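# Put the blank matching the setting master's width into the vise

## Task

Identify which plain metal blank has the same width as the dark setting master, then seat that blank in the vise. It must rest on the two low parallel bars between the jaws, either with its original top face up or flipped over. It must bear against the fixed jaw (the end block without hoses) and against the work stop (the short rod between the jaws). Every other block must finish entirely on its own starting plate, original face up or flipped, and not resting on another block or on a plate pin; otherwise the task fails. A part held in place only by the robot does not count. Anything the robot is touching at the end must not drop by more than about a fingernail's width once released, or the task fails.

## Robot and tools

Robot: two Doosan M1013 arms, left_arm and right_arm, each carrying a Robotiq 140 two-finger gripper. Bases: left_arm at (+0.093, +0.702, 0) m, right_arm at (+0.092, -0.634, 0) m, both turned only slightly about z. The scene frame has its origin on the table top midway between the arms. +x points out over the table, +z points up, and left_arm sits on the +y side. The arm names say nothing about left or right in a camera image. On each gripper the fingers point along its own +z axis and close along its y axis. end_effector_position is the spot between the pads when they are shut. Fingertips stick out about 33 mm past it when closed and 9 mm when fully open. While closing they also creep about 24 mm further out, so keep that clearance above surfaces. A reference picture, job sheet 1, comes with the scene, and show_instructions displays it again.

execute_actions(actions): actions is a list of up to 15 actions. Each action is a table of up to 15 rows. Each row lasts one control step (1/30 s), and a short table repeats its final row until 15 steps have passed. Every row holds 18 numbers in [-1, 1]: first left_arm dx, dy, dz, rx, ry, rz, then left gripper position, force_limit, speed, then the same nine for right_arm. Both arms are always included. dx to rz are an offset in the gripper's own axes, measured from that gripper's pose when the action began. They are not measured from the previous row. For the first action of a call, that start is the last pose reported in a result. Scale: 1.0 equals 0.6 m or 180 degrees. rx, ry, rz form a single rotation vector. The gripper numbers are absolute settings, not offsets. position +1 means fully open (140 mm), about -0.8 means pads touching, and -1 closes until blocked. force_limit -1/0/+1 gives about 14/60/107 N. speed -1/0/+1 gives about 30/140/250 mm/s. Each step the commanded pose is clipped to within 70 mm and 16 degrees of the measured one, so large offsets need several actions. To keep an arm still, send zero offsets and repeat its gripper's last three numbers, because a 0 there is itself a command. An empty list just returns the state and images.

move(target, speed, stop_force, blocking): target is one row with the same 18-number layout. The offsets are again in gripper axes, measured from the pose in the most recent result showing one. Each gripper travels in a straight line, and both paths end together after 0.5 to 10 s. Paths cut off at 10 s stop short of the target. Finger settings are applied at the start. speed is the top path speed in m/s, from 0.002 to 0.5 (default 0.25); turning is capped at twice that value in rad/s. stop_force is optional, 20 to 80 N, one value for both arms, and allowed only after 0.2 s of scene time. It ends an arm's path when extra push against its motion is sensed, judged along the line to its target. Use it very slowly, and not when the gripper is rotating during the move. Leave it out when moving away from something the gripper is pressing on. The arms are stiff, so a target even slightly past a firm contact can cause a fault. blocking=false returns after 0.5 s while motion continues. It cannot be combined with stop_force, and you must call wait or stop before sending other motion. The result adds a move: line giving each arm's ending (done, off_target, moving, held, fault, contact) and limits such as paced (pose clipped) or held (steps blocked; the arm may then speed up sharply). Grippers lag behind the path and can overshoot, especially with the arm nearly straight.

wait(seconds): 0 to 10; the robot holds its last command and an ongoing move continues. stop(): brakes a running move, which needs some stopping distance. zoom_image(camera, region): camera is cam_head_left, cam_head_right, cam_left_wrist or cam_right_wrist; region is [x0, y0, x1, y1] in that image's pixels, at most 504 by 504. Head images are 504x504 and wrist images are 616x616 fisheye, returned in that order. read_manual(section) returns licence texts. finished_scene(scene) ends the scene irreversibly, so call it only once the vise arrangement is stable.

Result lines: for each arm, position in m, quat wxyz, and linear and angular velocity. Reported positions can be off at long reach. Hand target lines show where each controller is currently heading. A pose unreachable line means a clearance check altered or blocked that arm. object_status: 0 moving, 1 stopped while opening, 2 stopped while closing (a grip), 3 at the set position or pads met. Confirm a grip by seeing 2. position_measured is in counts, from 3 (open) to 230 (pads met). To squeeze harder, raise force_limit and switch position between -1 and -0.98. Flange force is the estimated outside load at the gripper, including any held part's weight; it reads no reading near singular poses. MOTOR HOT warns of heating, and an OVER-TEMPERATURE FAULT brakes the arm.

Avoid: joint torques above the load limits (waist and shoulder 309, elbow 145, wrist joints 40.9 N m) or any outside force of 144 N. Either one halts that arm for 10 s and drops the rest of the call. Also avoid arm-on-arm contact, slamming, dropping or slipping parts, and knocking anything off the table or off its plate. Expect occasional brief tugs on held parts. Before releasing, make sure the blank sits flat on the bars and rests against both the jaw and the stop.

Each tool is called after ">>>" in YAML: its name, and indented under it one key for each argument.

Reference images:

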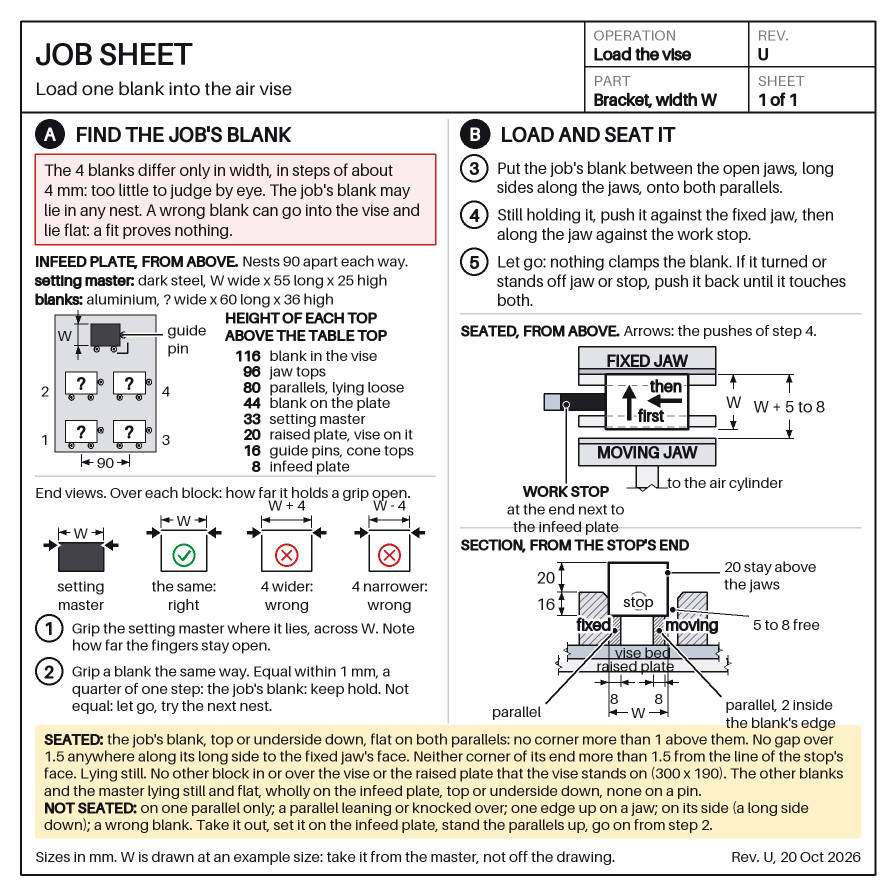

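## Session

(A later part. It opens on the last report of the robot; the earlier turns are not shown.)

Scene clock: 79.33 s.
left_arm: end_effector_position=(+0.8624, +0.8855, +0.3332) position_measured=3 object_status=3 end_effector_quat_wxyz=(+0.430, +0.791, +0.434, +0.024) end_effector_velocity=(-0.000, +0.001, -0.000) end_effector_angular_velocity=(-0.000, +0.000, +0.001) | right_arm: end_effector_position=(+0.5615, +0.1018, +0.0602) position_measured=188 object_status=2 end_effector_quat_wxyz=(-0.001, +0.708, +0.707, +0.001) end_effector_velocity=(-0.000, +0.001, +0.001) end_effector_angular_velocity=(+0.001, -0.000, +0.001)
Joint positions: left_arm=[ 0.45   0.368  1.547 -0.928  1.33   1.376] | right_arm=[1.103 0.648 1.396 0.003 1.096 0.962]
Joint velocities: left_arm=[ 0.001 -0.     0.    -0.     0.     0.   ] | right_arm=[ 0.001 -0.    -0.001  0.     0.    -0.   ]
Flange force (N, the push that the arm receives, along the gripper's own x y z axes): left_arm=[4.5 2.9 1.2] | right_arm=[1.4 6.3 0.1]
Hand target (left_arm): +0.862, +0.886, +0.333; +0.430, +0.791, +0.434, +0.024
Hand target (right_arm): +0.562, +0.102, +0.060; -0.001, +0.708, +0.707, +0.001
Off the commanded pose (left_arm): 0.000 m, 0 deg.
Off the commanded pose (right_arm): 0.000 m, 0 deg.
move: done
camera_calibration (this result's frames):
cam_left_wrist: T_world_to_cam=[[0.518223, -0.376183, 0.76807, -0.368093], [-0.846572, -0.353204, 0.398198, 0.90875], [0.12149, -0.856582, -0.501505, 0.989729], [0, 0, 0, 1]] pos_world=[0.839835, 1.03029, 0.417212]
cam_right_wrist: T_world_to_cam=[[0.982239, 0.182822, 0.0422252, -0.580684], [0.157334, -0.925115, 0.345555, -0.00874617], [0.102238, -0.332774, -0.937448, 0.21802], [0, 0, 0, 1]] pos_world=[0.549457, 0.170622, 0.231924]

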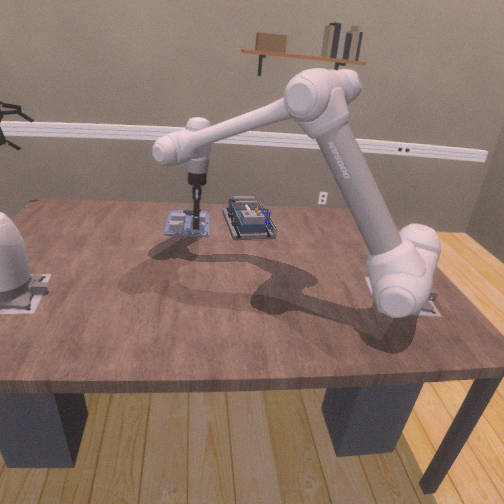

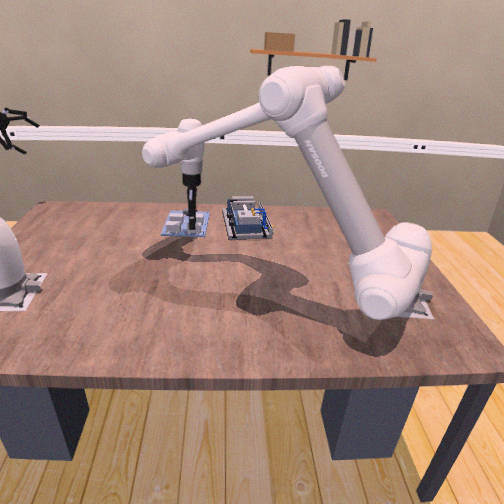

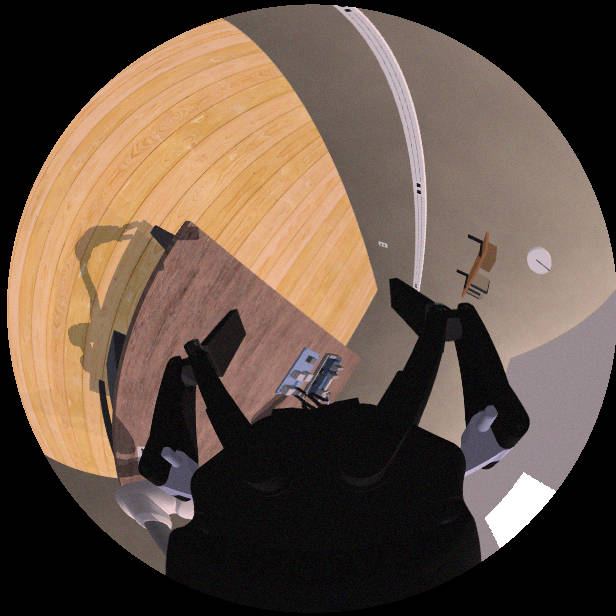

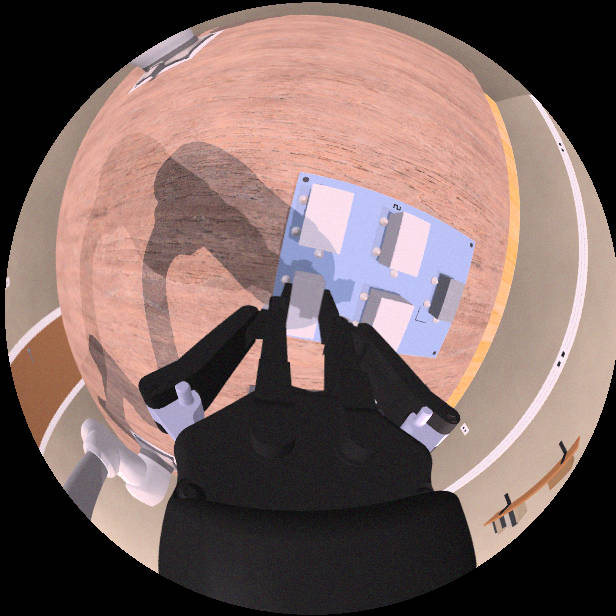

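>>> move:
  target: [0,0,0,0,0,0,1,0,0,0,0,0,0,0,0,-0.98,0.2,-0.6]

>>> move:
  target: [0,0,0,0,0,0,1,0,0,0,0.01,-0.21,0,0,0,-0.98,0.2,-0.6]
  speed: 0.15

>>> move:
  target: [0,0,0,0,0,0,1,0,0,-0.381,0.277,0,0,0,-0.033,-0.98,0.2,-0.6]
  speed: 0.2

>>> zoom_image:
  camera: "cam_right_wrist"
  region: [210, 200, 410, 400]

Scene clock: 87.47 s.
left_arm: end_effector_position=(+0.8624, +0.8855, +0.3332) position_measured=3 object_status=3 end_effector_quat_wxyz=(+0.430, +0.791, +0.434, +0.024) end_effector_velocity=(+0.000, -0.000, +0.000) end_effector_angular_velocity=(+0.001, -0.001, -0.001) | right_arm: end_effector_position=(+0.5616, +0.1018, +0.0603) position_measured=191 object_status=2 end_effector_quat_wxyz=(-0.001, +0.708, +0.707, +0.001) end_effector_velocity=(-0.000, +0.000, +0.000) end_effector_angular_velocity=(-0.001, +0.000, +0.000)
Joint positions: left_arm=[ 0.45   0.368  1.547 -0.928  1.33   1.376] | right_arm=[1.103 0.647 1.396 0.003 1.096 0.962]
Joint velocities: left_arm=[-0.001 -0.     0.     0.    -0.     0.   ] | right_arm=[ 0.001  0.    -0.    -0.     0.001  0.   ]
Flange force (N, the push that the arm receives, along the gripper's own x y z axes): left_arm=[7.1 2.8 0.3] | right_arm=[0.7 4.0 1.0]
Hand target (left_arm): +0.862, +0.886, +0.333; +0.430, +0.791, +0.434, +0.024
Hand target (right_arm): +0.562, +0.102, +0.060; -0.001, +0.708, +0.707, +0.001
Off the commanded pose (left_arm): 0.000 m, 0 deg.
Off the commanded pose (right_arm): 0.000 m, 0 deg.
move: done
camera_calibration (this result's frames):
cam_left_wrist: T_world_to_cam=[[0.518223, -0.376183, 0.76807, -0.368093], [-0.846572, -0.353204, 0.398199, 0.90875], [0.12149, -0.856582, -0.501505, 0.989729], [0, 0, 0, 1]] pos_world=[0.839835, 1.03029, 0.417211]
cam_right_wrist: T_world_to_cam=[[0.982228, 0.182844, 0.0423842, -0.580722], [0.157311, -0.925148, 0.345478, -0.00876429], [0.10238, -0.332671, -0.937469, 0.218048], [0, 0, 0, 1]] pos_world=[0.549457, 0.170611, 0.232054]

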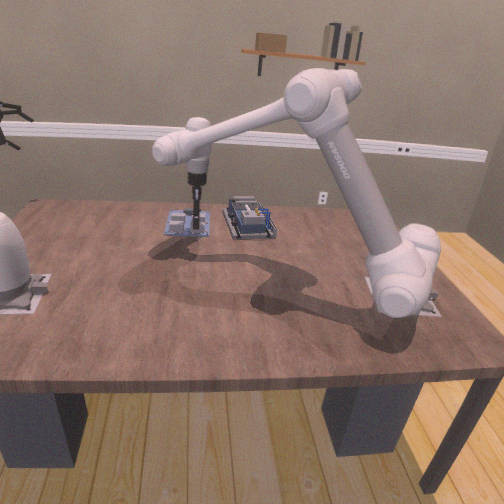

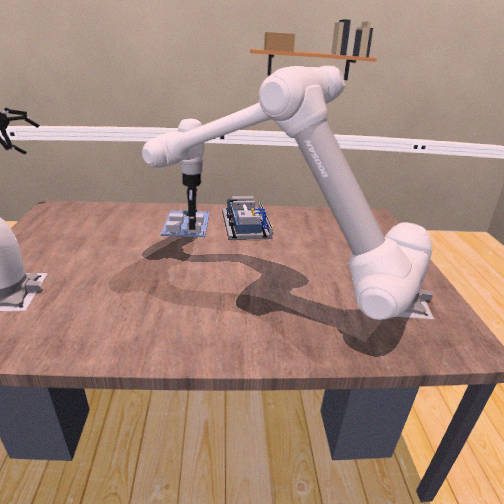

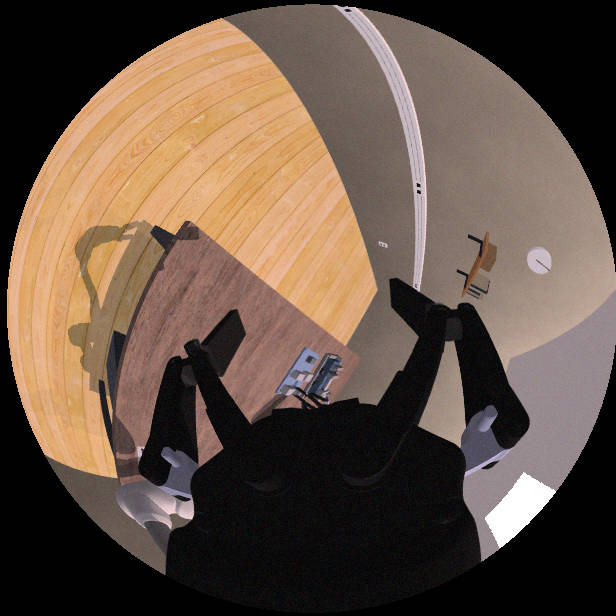

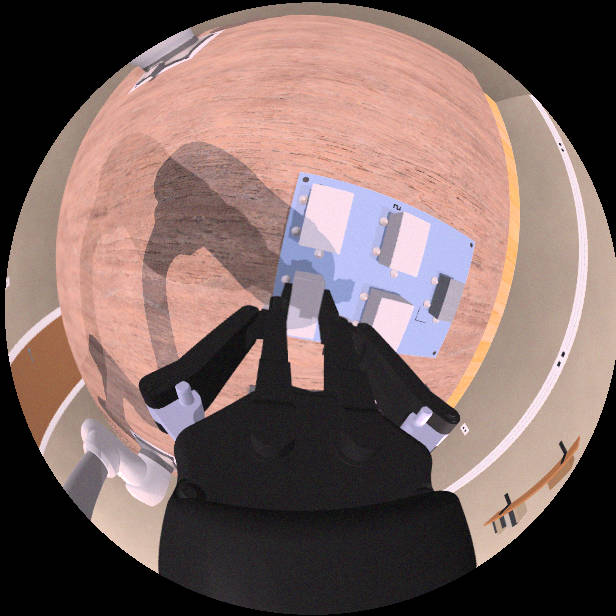

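Scene clock: 88.63 s.
left_arm: end_effector_position=(+0.8624, +0.8855, +0.3332) position_measured=3 object_status=3 end_effector_quat_wxyz=(+0.430, +0.791, +0.434, +0.024) end_effector_velocity=(+0.000, +0.001, -0.001) end_effector_angular_velocity=(+0.000, -0.000, +0.001) | right_arm: end_effector_position=(+0.5677, +0.1015, +0.1865) position_measured=191 object_status=2 end_effector_quat_wxyz=(-0.001, +0.708, +0.707, +0.001) end_effector_velocity=(-0.001, -0.000, -0.000) end_effector_angular_velocity=(-0.001, +0.001, +0.000)
Joint positions: left_arm=[ 0.45   0.368  1.547 -0.928  1.33   1.376] | right_arm=[1.097 0.575 1.274 0.002 1.29  0.957]
Joint velocities: left_arm=[ 0.001  0.001  0.    -0.    -0.001  0.   ] | right_arm=[ 0.    -0.     0.001  0.     0.001 -0.   ]
Flange force (N, the push that the arm receives, along the gripper's own x y z axes): left_arm=[8.2 3.9 1.8] | right_arm=[2.2 3.9 1.6]
Hand target (left_arm): +0.862, +0.886, +0.333; +0.430, +0.791, +0.434, +0.024
Hand target (right_arm): +0.568, +0.101, +0.186; -0.001, +0.708, +0.707, +0.001
Off the commanded pose (left_arm): 0.000 m, 0 deg.
Off the commanded pose (right_arm): 0.000 m, 0 deg.
move: done
camera_calibration (this result's frames):
cam_right_wrist: T_world_to_cam=[[0.982221, 0.182831, 0.0425917, -0.592112], [0.157243, -0.925206, 0.345353, -0.0535865], [0.102547, -0.332516, -0.937506, 0.335554], [0, 0, 0, 1]] pos_world=[0.555601, 0.170255, 0.358309]

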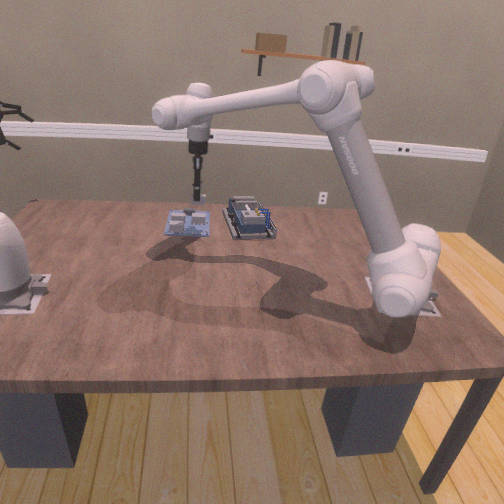

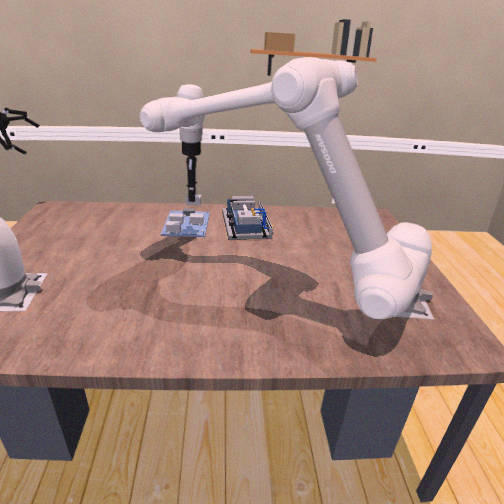

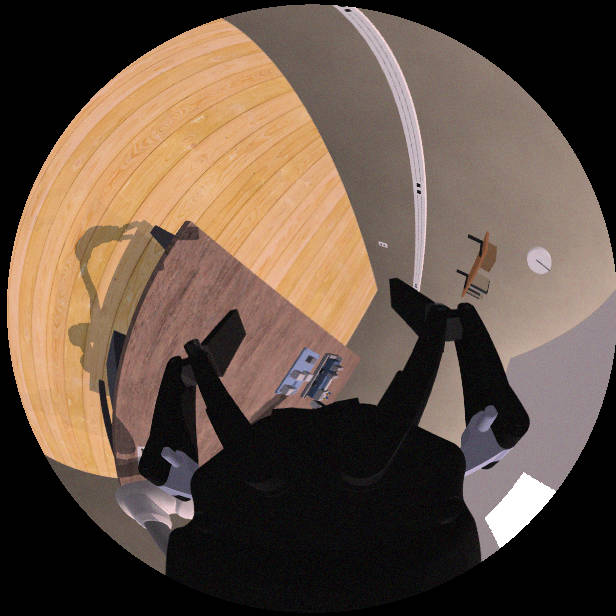

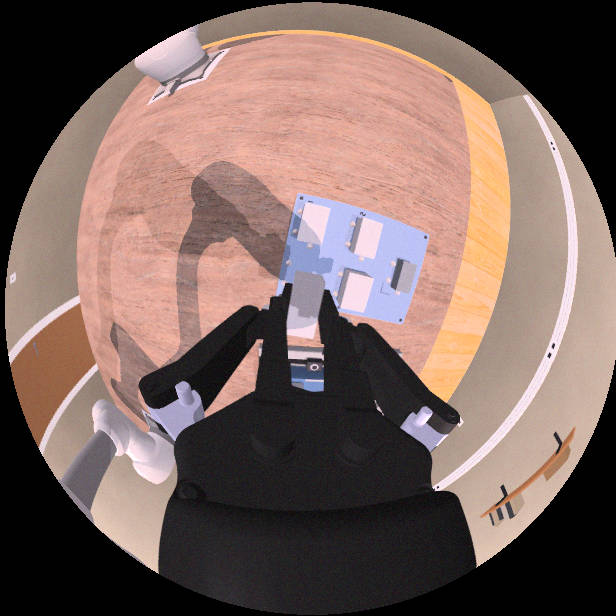

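Scene clock: 90.37 s.
left_arm: end_effector_position=(+0.8624, +0.8855, +0.3332) position_measured=3 object_status=3 end_effector_quat_wxyz=(+0.430, +0.791, +0.434, +0.024) end_effector_velocity=(-0.000, +0.001, +0.001) end_effector_angular_velocity=(+0.000, -0.001, -0.000) | right_arm: end_effector_position=(+0.7342, -0.1273, +0.1858) position_measured=191 object_status=2 end_effector_quat_wxyz=(-0.001, +0.670, +0.742, +0.001) end_effector_velocity=(-0.000, -0.000, -0.001) end_effector_angular_velocity=(-0.001, +0.002, +0.001)
Joint positions: left_arm=[ 0.45   0.368  1.547 -0.928  1.33   1.376] | right_arm=[0.765 0.485 1.419 0.003 1.236 0.522]
Joint velocities: left_arm=[ 0.001 -0.001 -0.    -0.     0.001  0.001] | right_arm=[-0.     0.001  0.     0.     0.    -0.001]
Flange force (N, the push that the arm receives, along the gripper's own x y z axes): left_arm=[7.3 4.8 2.8] | right_arm=[-2.1 4.0 2.2]
Hand target (left_arm): +0.862, +0.886, +0.333; +0.430, +0.791, +0.434, +0.024
Hand target (right_arm): +0.734, -0.127, +0.186; -0.001, +0.670, +0.742, +0.001
Off the commanded pose (left_arm): 0.000 m, 0 deg.
Off the commanded pose (right_arm): 0.001 m, 0 deg.
move: done
camera_calibration (this result's frames):
cam_left_wrist: T_world_to_cam=[[0.518223, -0.376183, 0.76807, -0.368093], [-0.846572, -0.353204, 0.398199, 0.90875], [0.12149, -0.856582, -0.501505, 0.989729], [0, 0, 0, 1]] pos_world=[0.839835, 1.03029, 0.417211]
cam_right_wrist: T_world_to_cam=[[0.958015, 0.283469, 0.0430514, -0.683209], [0.251933, -0.903925, 0.345614, -0.358044], [0.136886, -0.320257, -0.937389, 0.218045], [0, 0, 0, 1]] pos_world=[0.71488, -0.0601458, 0.357551]

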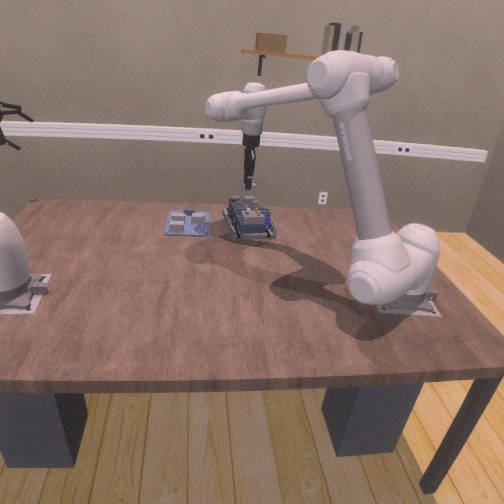

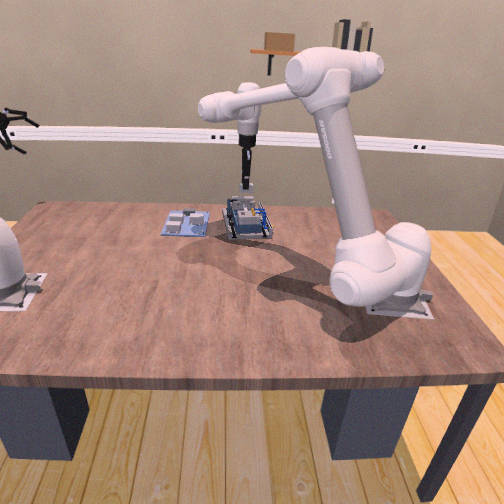

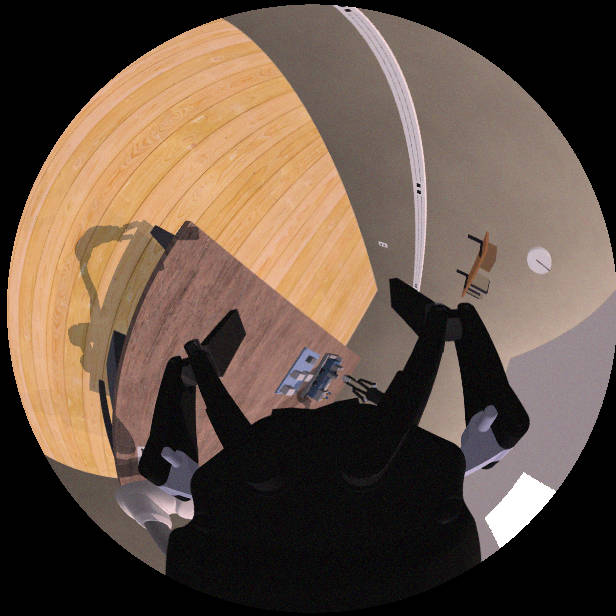

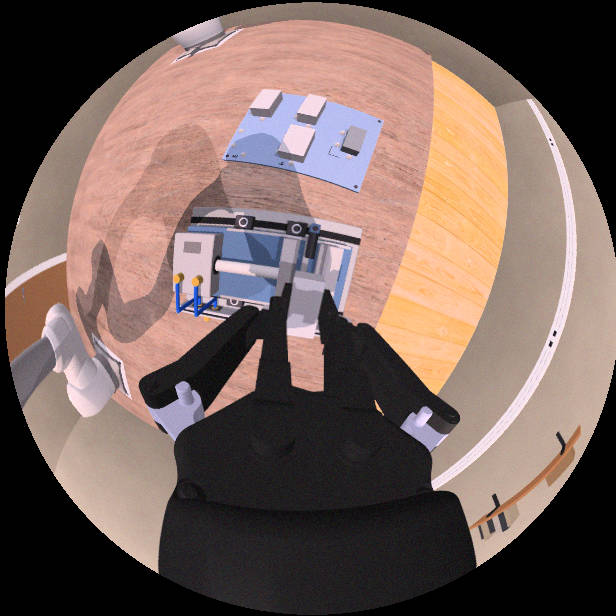

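Region (210, 200, 410, 400) of cam_right_wrist's 616x616 image, scaled by 2.520, with more detail than that image has.

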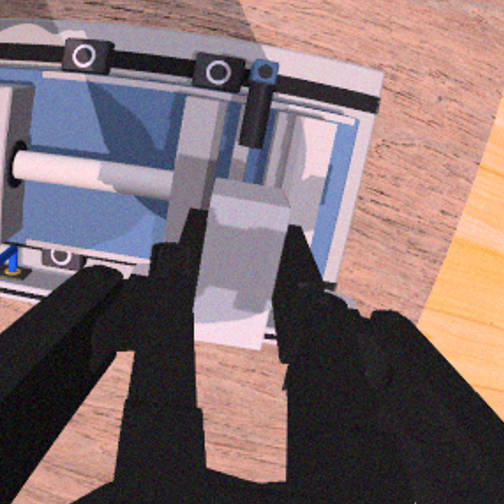

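Lower to just above the jaws.

>>> move:
  target: [0,0,0,0,0,0,1,0,0,0,0,0.052,0,0,0,-0.98,0.2,-0.6]
  speed: 0.06

>>> zoom_image:
  camera: "cam_right_wrist"
  region: [250, 200, 370, 320]

>>> zoom_image:
  camera: "cam_right_wrist"
  region: [150, 170, 400, 420]

Scene clock: 96.93 s.
left_arm: end_effector_position=(+0.8624, +0.8855, +0.3332) position_measured=3 object_status=3 end_effector_quat_wxyz=(+0.430, +0.791, +0.434, +0.024) end_effector_velocity=(-0.000, -0.001, +0.001) end_effector_angular_velocity=(-0.000, +0.000, -0.000) | right_arm: end_effector_position=(+0.7342, -0.1273, +0.1545) position_measured=191 object_status=2 end_effector_quat_wxyz=(-0.001, +0.670, +0.742, +0.001) end_effector_velocity=(-0.000, +0.000, +0.000) end_effector_angular_velocity=(-0.000, +0.000, +0.001)
Joint positions: left_arm=[ 0.45   0.368  1.547 -0.928  1.33   1.376] | right_arm=[0.765 0.502 1.451 0.003 1.186 0.522]
Joint velocities: left_arm=[-0.    -0.001 -0.    -0.     0.001 -0.001] | right_arm=[ 0.    -0.001  0.    -0.     0.    -0.   ]
Flange force (N, the push that the arm receives, along the gripper's own x y z axes): left_arm=[6.1 6.5 2.2] | right_arm=[-1.6 5.3 1.1]
Hand target (left_arm): +0.862, +0.886, +0.333; +0.430, +0.791, +0.434, +0.024
Hand target (right_arm): +0.734, -0.127, +0.155; -0.001, +0.670, +0.742, +0.001
Off the commanded pose (left_arm): 0.000 m, 0 deg.
Off the commanded pose (right_arm): 0.000 m, 0 deg.
move: done
camera_calibration (this result's frames):
cam_left_wrist: T_world_to_cam=[[0.518223, -0.376183, 0.76807, -0.368093], [-0.846572, -0.353205, 0.398198, 0.90875], [0.12149, -0.856582, -0.501505, 0.989729], [0, 0, 0, 1]] pos_world=[0.839835, 1.03029, 0.417212]
cam_right_wrist: T_world_to_cam=[[0.958003, 0.283512, 0.0430304, -0.681852], [0.251967, -0.903881, 0.345703, -0.347209], [0.136905, -0.320343, -0.937357, 0.18874], [0, 0, 0, 1]] pos_world=[0.714862, -0.0600608, 0.326288]

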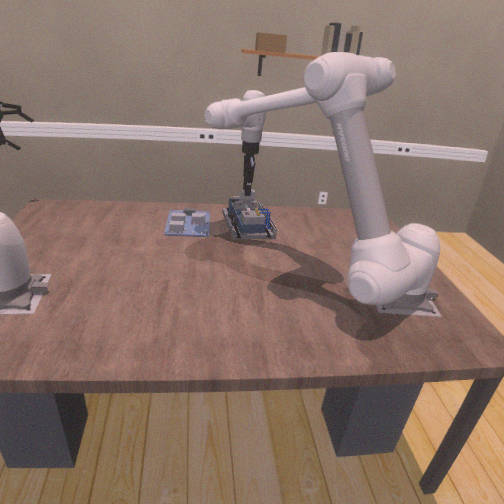

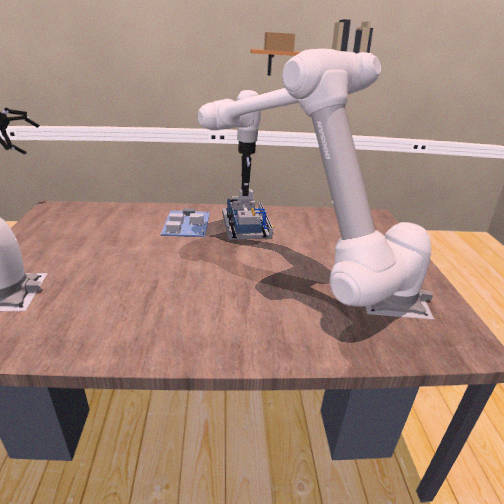

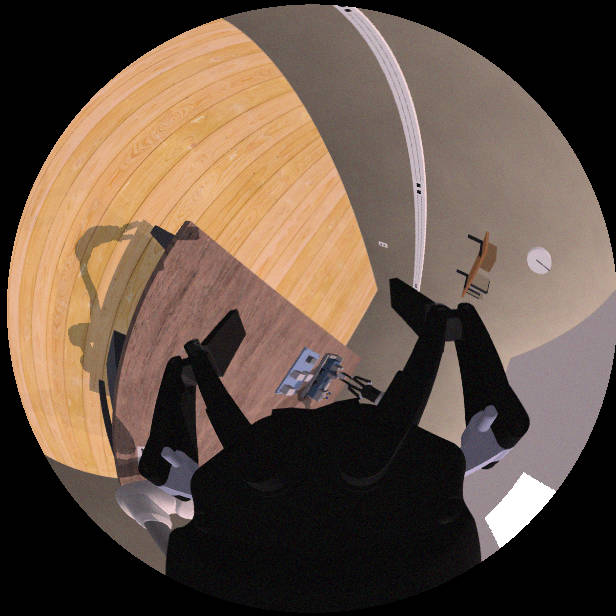

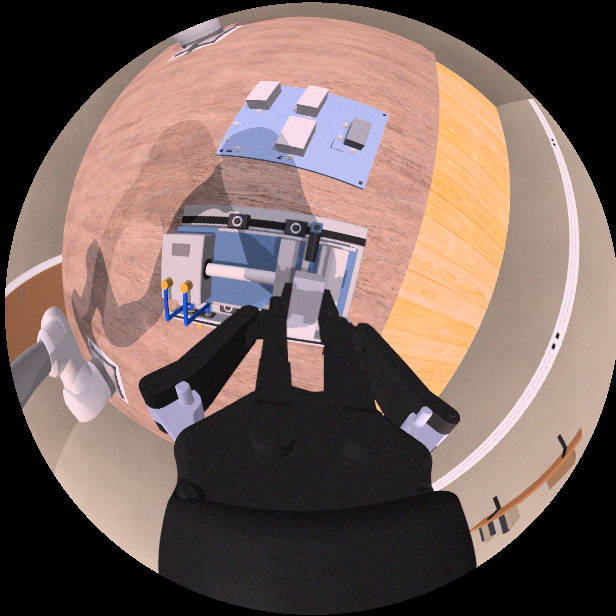

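Region (250, 200, 370, 320) of cam_right_wrist's 616x616 image, scaled by 4.200, with more detail than that image has.

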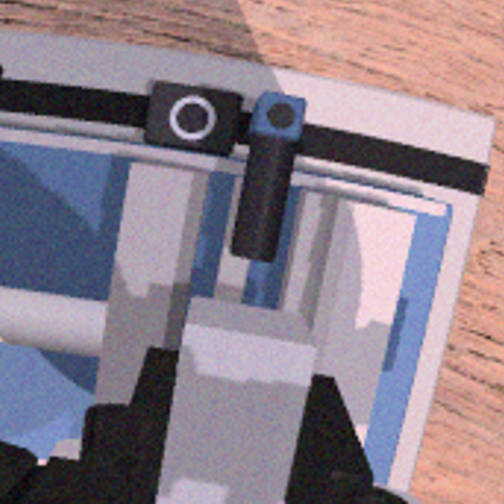

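Region (150, 170, 400, 420) of cam_right_wrist's 616x616 image, scaled by 2.016, with more detail than that image has.

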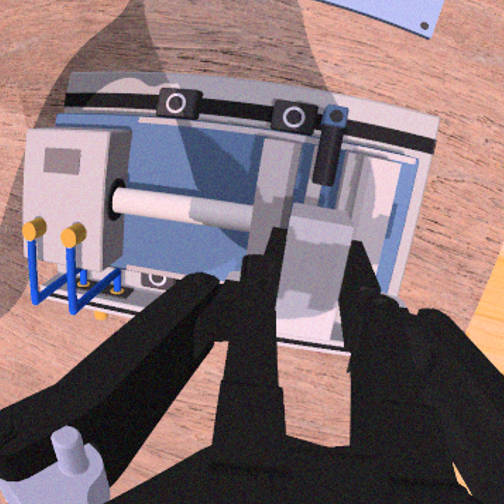

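>>> move:
  target: [0,0,0,0,0,0,1,0,0,0,0.0025,0.004,0,0,0,-0.98,0.2,-0.6]
  speed: 0.02

>>> move:
  target: [0,0,0,0,0,0,1,0,0,0,0,0.027,0,0,0,-0.98,0.2,-0.6]
  speed: 0.01
  stop_force: 20

>>> zoom_image:
  camera: "cam_right_wrist"
  region: [250, 220, 370, 340]

Scene clock: 106.83 s.
left_arm: end_effector_position=(+0.8624, +0.8855, +0.3332) position_measured=3 object_status=3 end_effector_quat_wxyz=(+0.430, +0.791, +0.434, +0.024) end_effector_velocity=(-0.000, +0.000, +0.001) end_effector_angular_velocity=(-0.001, -0.001, +0.000) | right_arm: end_effector_position=(+0.7356, -0.1271, +0.1522) position_measured=191 object_status=2 end_effector_quat_wxyz=(-0.001, +0.670, +0.742, +0.001) end_effector_velocity=(-0.000, -0.000, -0.000) end_effector_angular_velocity=(-0.000, +0.001, +0.000)
Joint positions: left_arm=[ 0.45   0.368  1.547 -0.928  1.33   1.376] | right_arm=[0.764 0.506 1.45  0.003 1.184 0.521]
Joint velocities: left_arm=[ 0.    -0.     0.    -0.001  0.     0.   ] | right_arm=[ 0.    -0.     0.001  0.     0.    -0.   ]
Flange force (N, the push that the arm receives, along the gripper's own x y z axes): left_arm=[7.7 4.5 0.1] | right_arm=[-1.5 3.0 -0.3]
Hand target (left_arm): +0.862, +0.886, +0.333; +0.430, +0.791, +0.434, +0.024
Hand target (right_arm): +0.736, -0.127, +0.152; -0.001, +0.670, +0.742, +0.001
Off the commanded pose (left_arm): 0.000 m, 0 deg.
Off the commanded pose (right_arm): 0.000 m, 0 deg.
move: done
camera_calibration (this result's frames):
cam_left_wrist: T_world_to_cam=[[0.518223, -0.376183, 0.76807, -0.368093], [-0.846572, -0.353205, 0.398198, 0.90875], [0.12149, -0.856582, -0.501505, 0.989729], [0, 0, 0, 1]] pos_world=[0.839835, 1.03029, 0.417211]
cam_right_wrist: T_world_to_cam=[[0.958011, 0.283482, 0.043042, -0.683225], [0.251947, -0.903919, 0.345621, -0.346569], [0.136884, -0.320264, -0.937387, 0.186406], [0, 0, 0, 1]] pos_world=[0.716339, -0.0598895, 0.323923]

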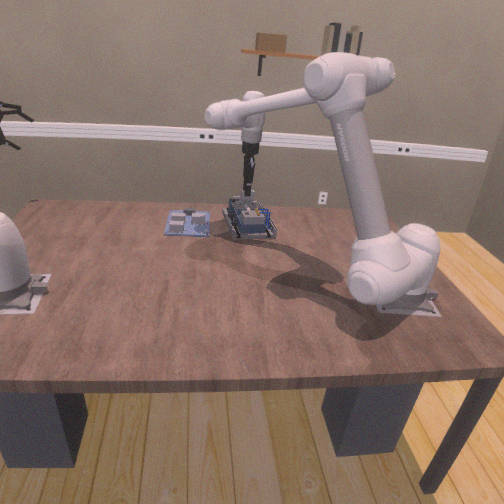

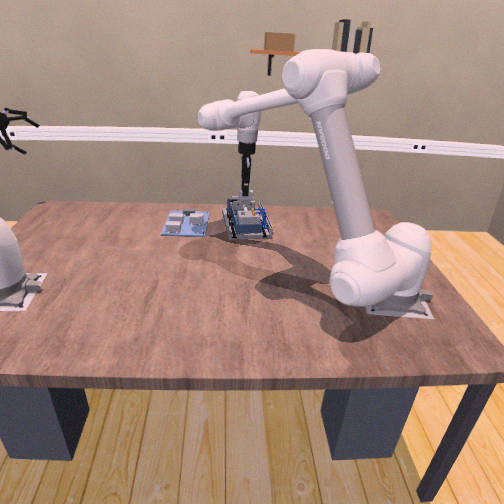

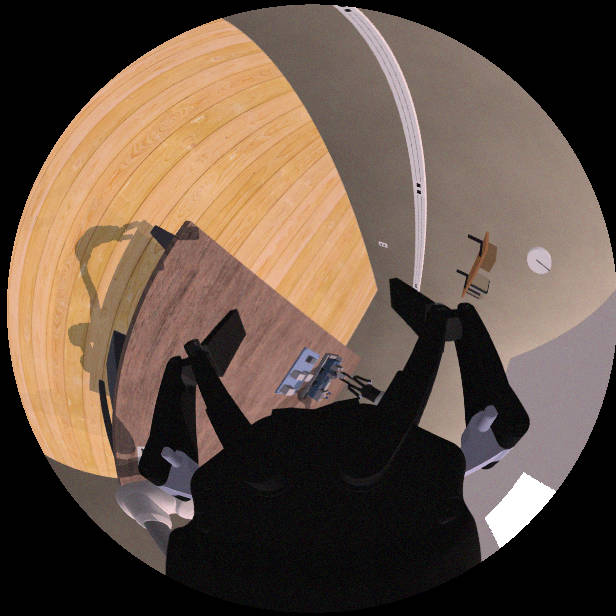

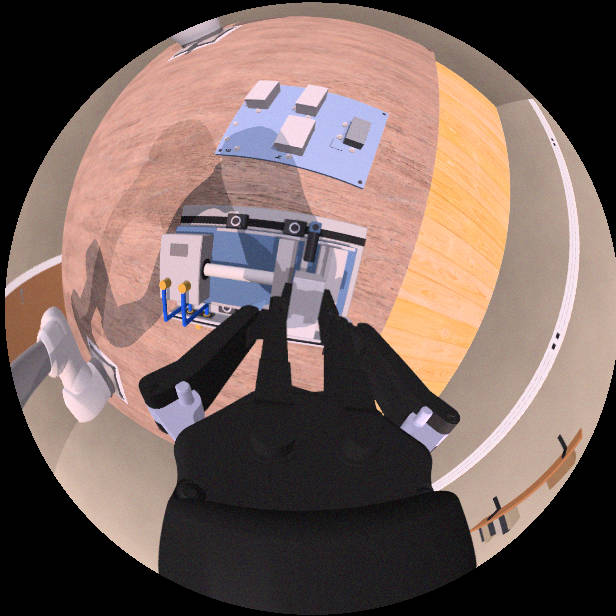

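Scene clock: 108.67 s.
left_arm: end_effector_position=(+0.8624, +0.8855, +0.3332) position_measured=3 object_status=3 end_effector_quat_wxyz=(+0.430, +0.791, +0.434, +0.024) end_effector_velocity=(+0.000, -0.001, +0.000) end_effector_angular_velocity=(+0.001, -0.001, -0.002) | right_arm: end_effector_position=(+0.7356, -0.1271, +0.1359) position_measured=191 object_status=2 end_effector_quat_wxyz=(-0.001, +0.670, +0.742, +0.001) end_effector_velocity=(+0.000, -0.000, -0.000) end_effector_angular_velocity=(-0.000, -0.000, -0.001)
Joint positions: left_arm=[ 0.45   0.368  1.547 -0.928  1.33   1.376] | right_arm=[0.764 0.516 1.466 0.003 1.158 0.521]
Joint velocities: left_arm=[-0.001 -0.    -0.     0.     0.     0.001] | right_arm=[-0.     0.    -0.    -0.     0.     0.001]
Flange force (N, the push that the arm receives, along the gripper's own x y z axes): left_arm=[5.1 2.8 1.4] | right_arm=[-1.2 3.6 1.0]
Hand target (left_arm): +0.862, +0.886, +0.333; +0.430, +0.791, +0.434, +0.024
Hand target (right_arm): +0.736, -0.127, +0.136; -0.001, +0.670, +0.742, +0.001
Off the commanded pose (left_arm): 0.000 m, 0 deg.
Off the commanded pose (right_arm): 0.000 m, 0 deg.
move: done
camera_calibration (this result's frames):
cam_right_wrist: T_world_to_cam=[[0.95801, 0.283488, 0.043037, -0.682526], [0.25195, -0.903906, 0.345652, -0.34094], [0.136889, -0.320295, -0.937375, 0.171203], [0, 0, 0, 1]] pos_world=[0.71633, -0.0598551, 0.307702]

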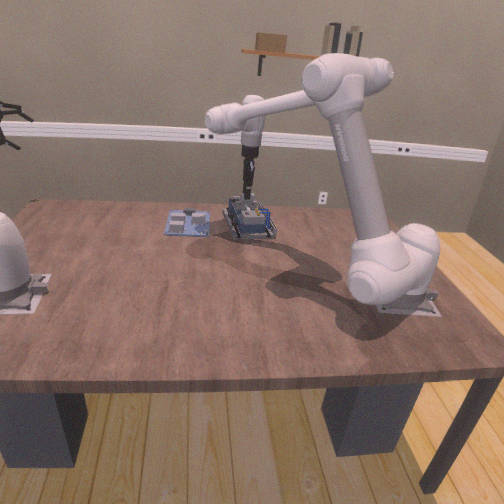

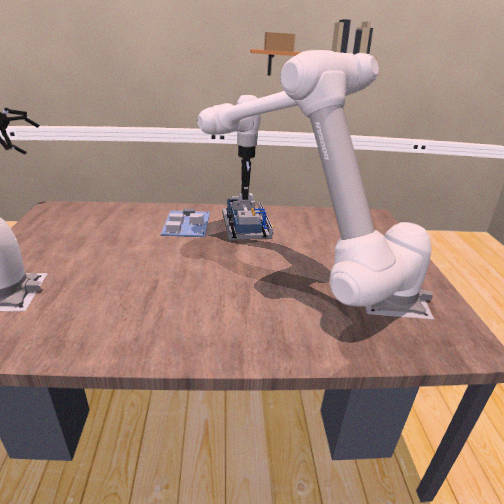

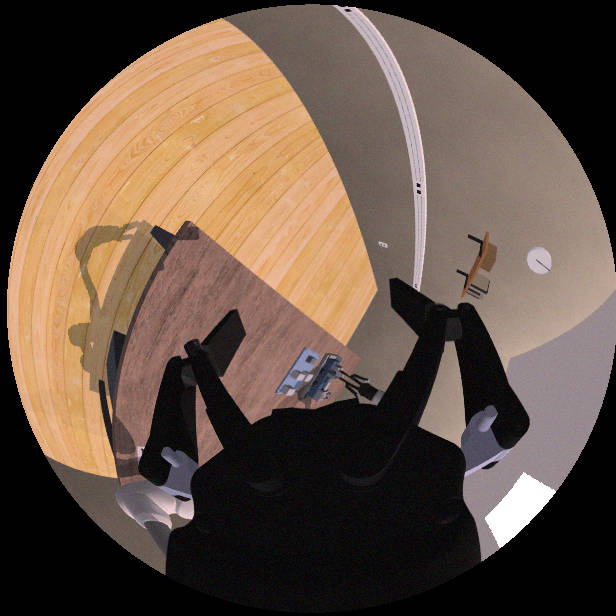

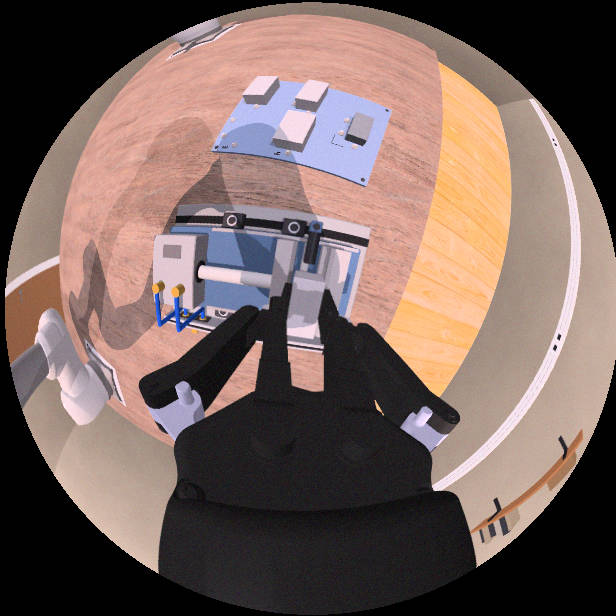

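Region (250, 220, 370, 340) of cam_right_wrist's 616x616 image, scaled by 4.200, with more detail than that image has.

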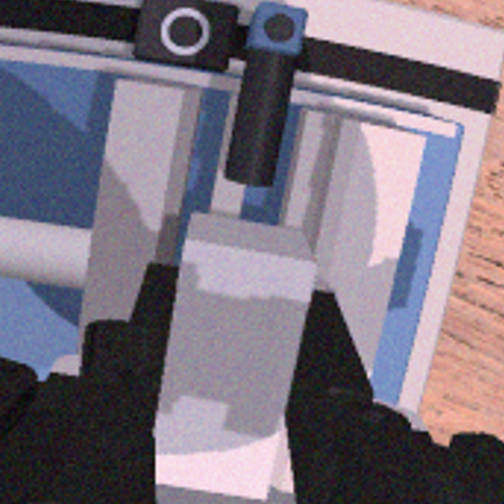

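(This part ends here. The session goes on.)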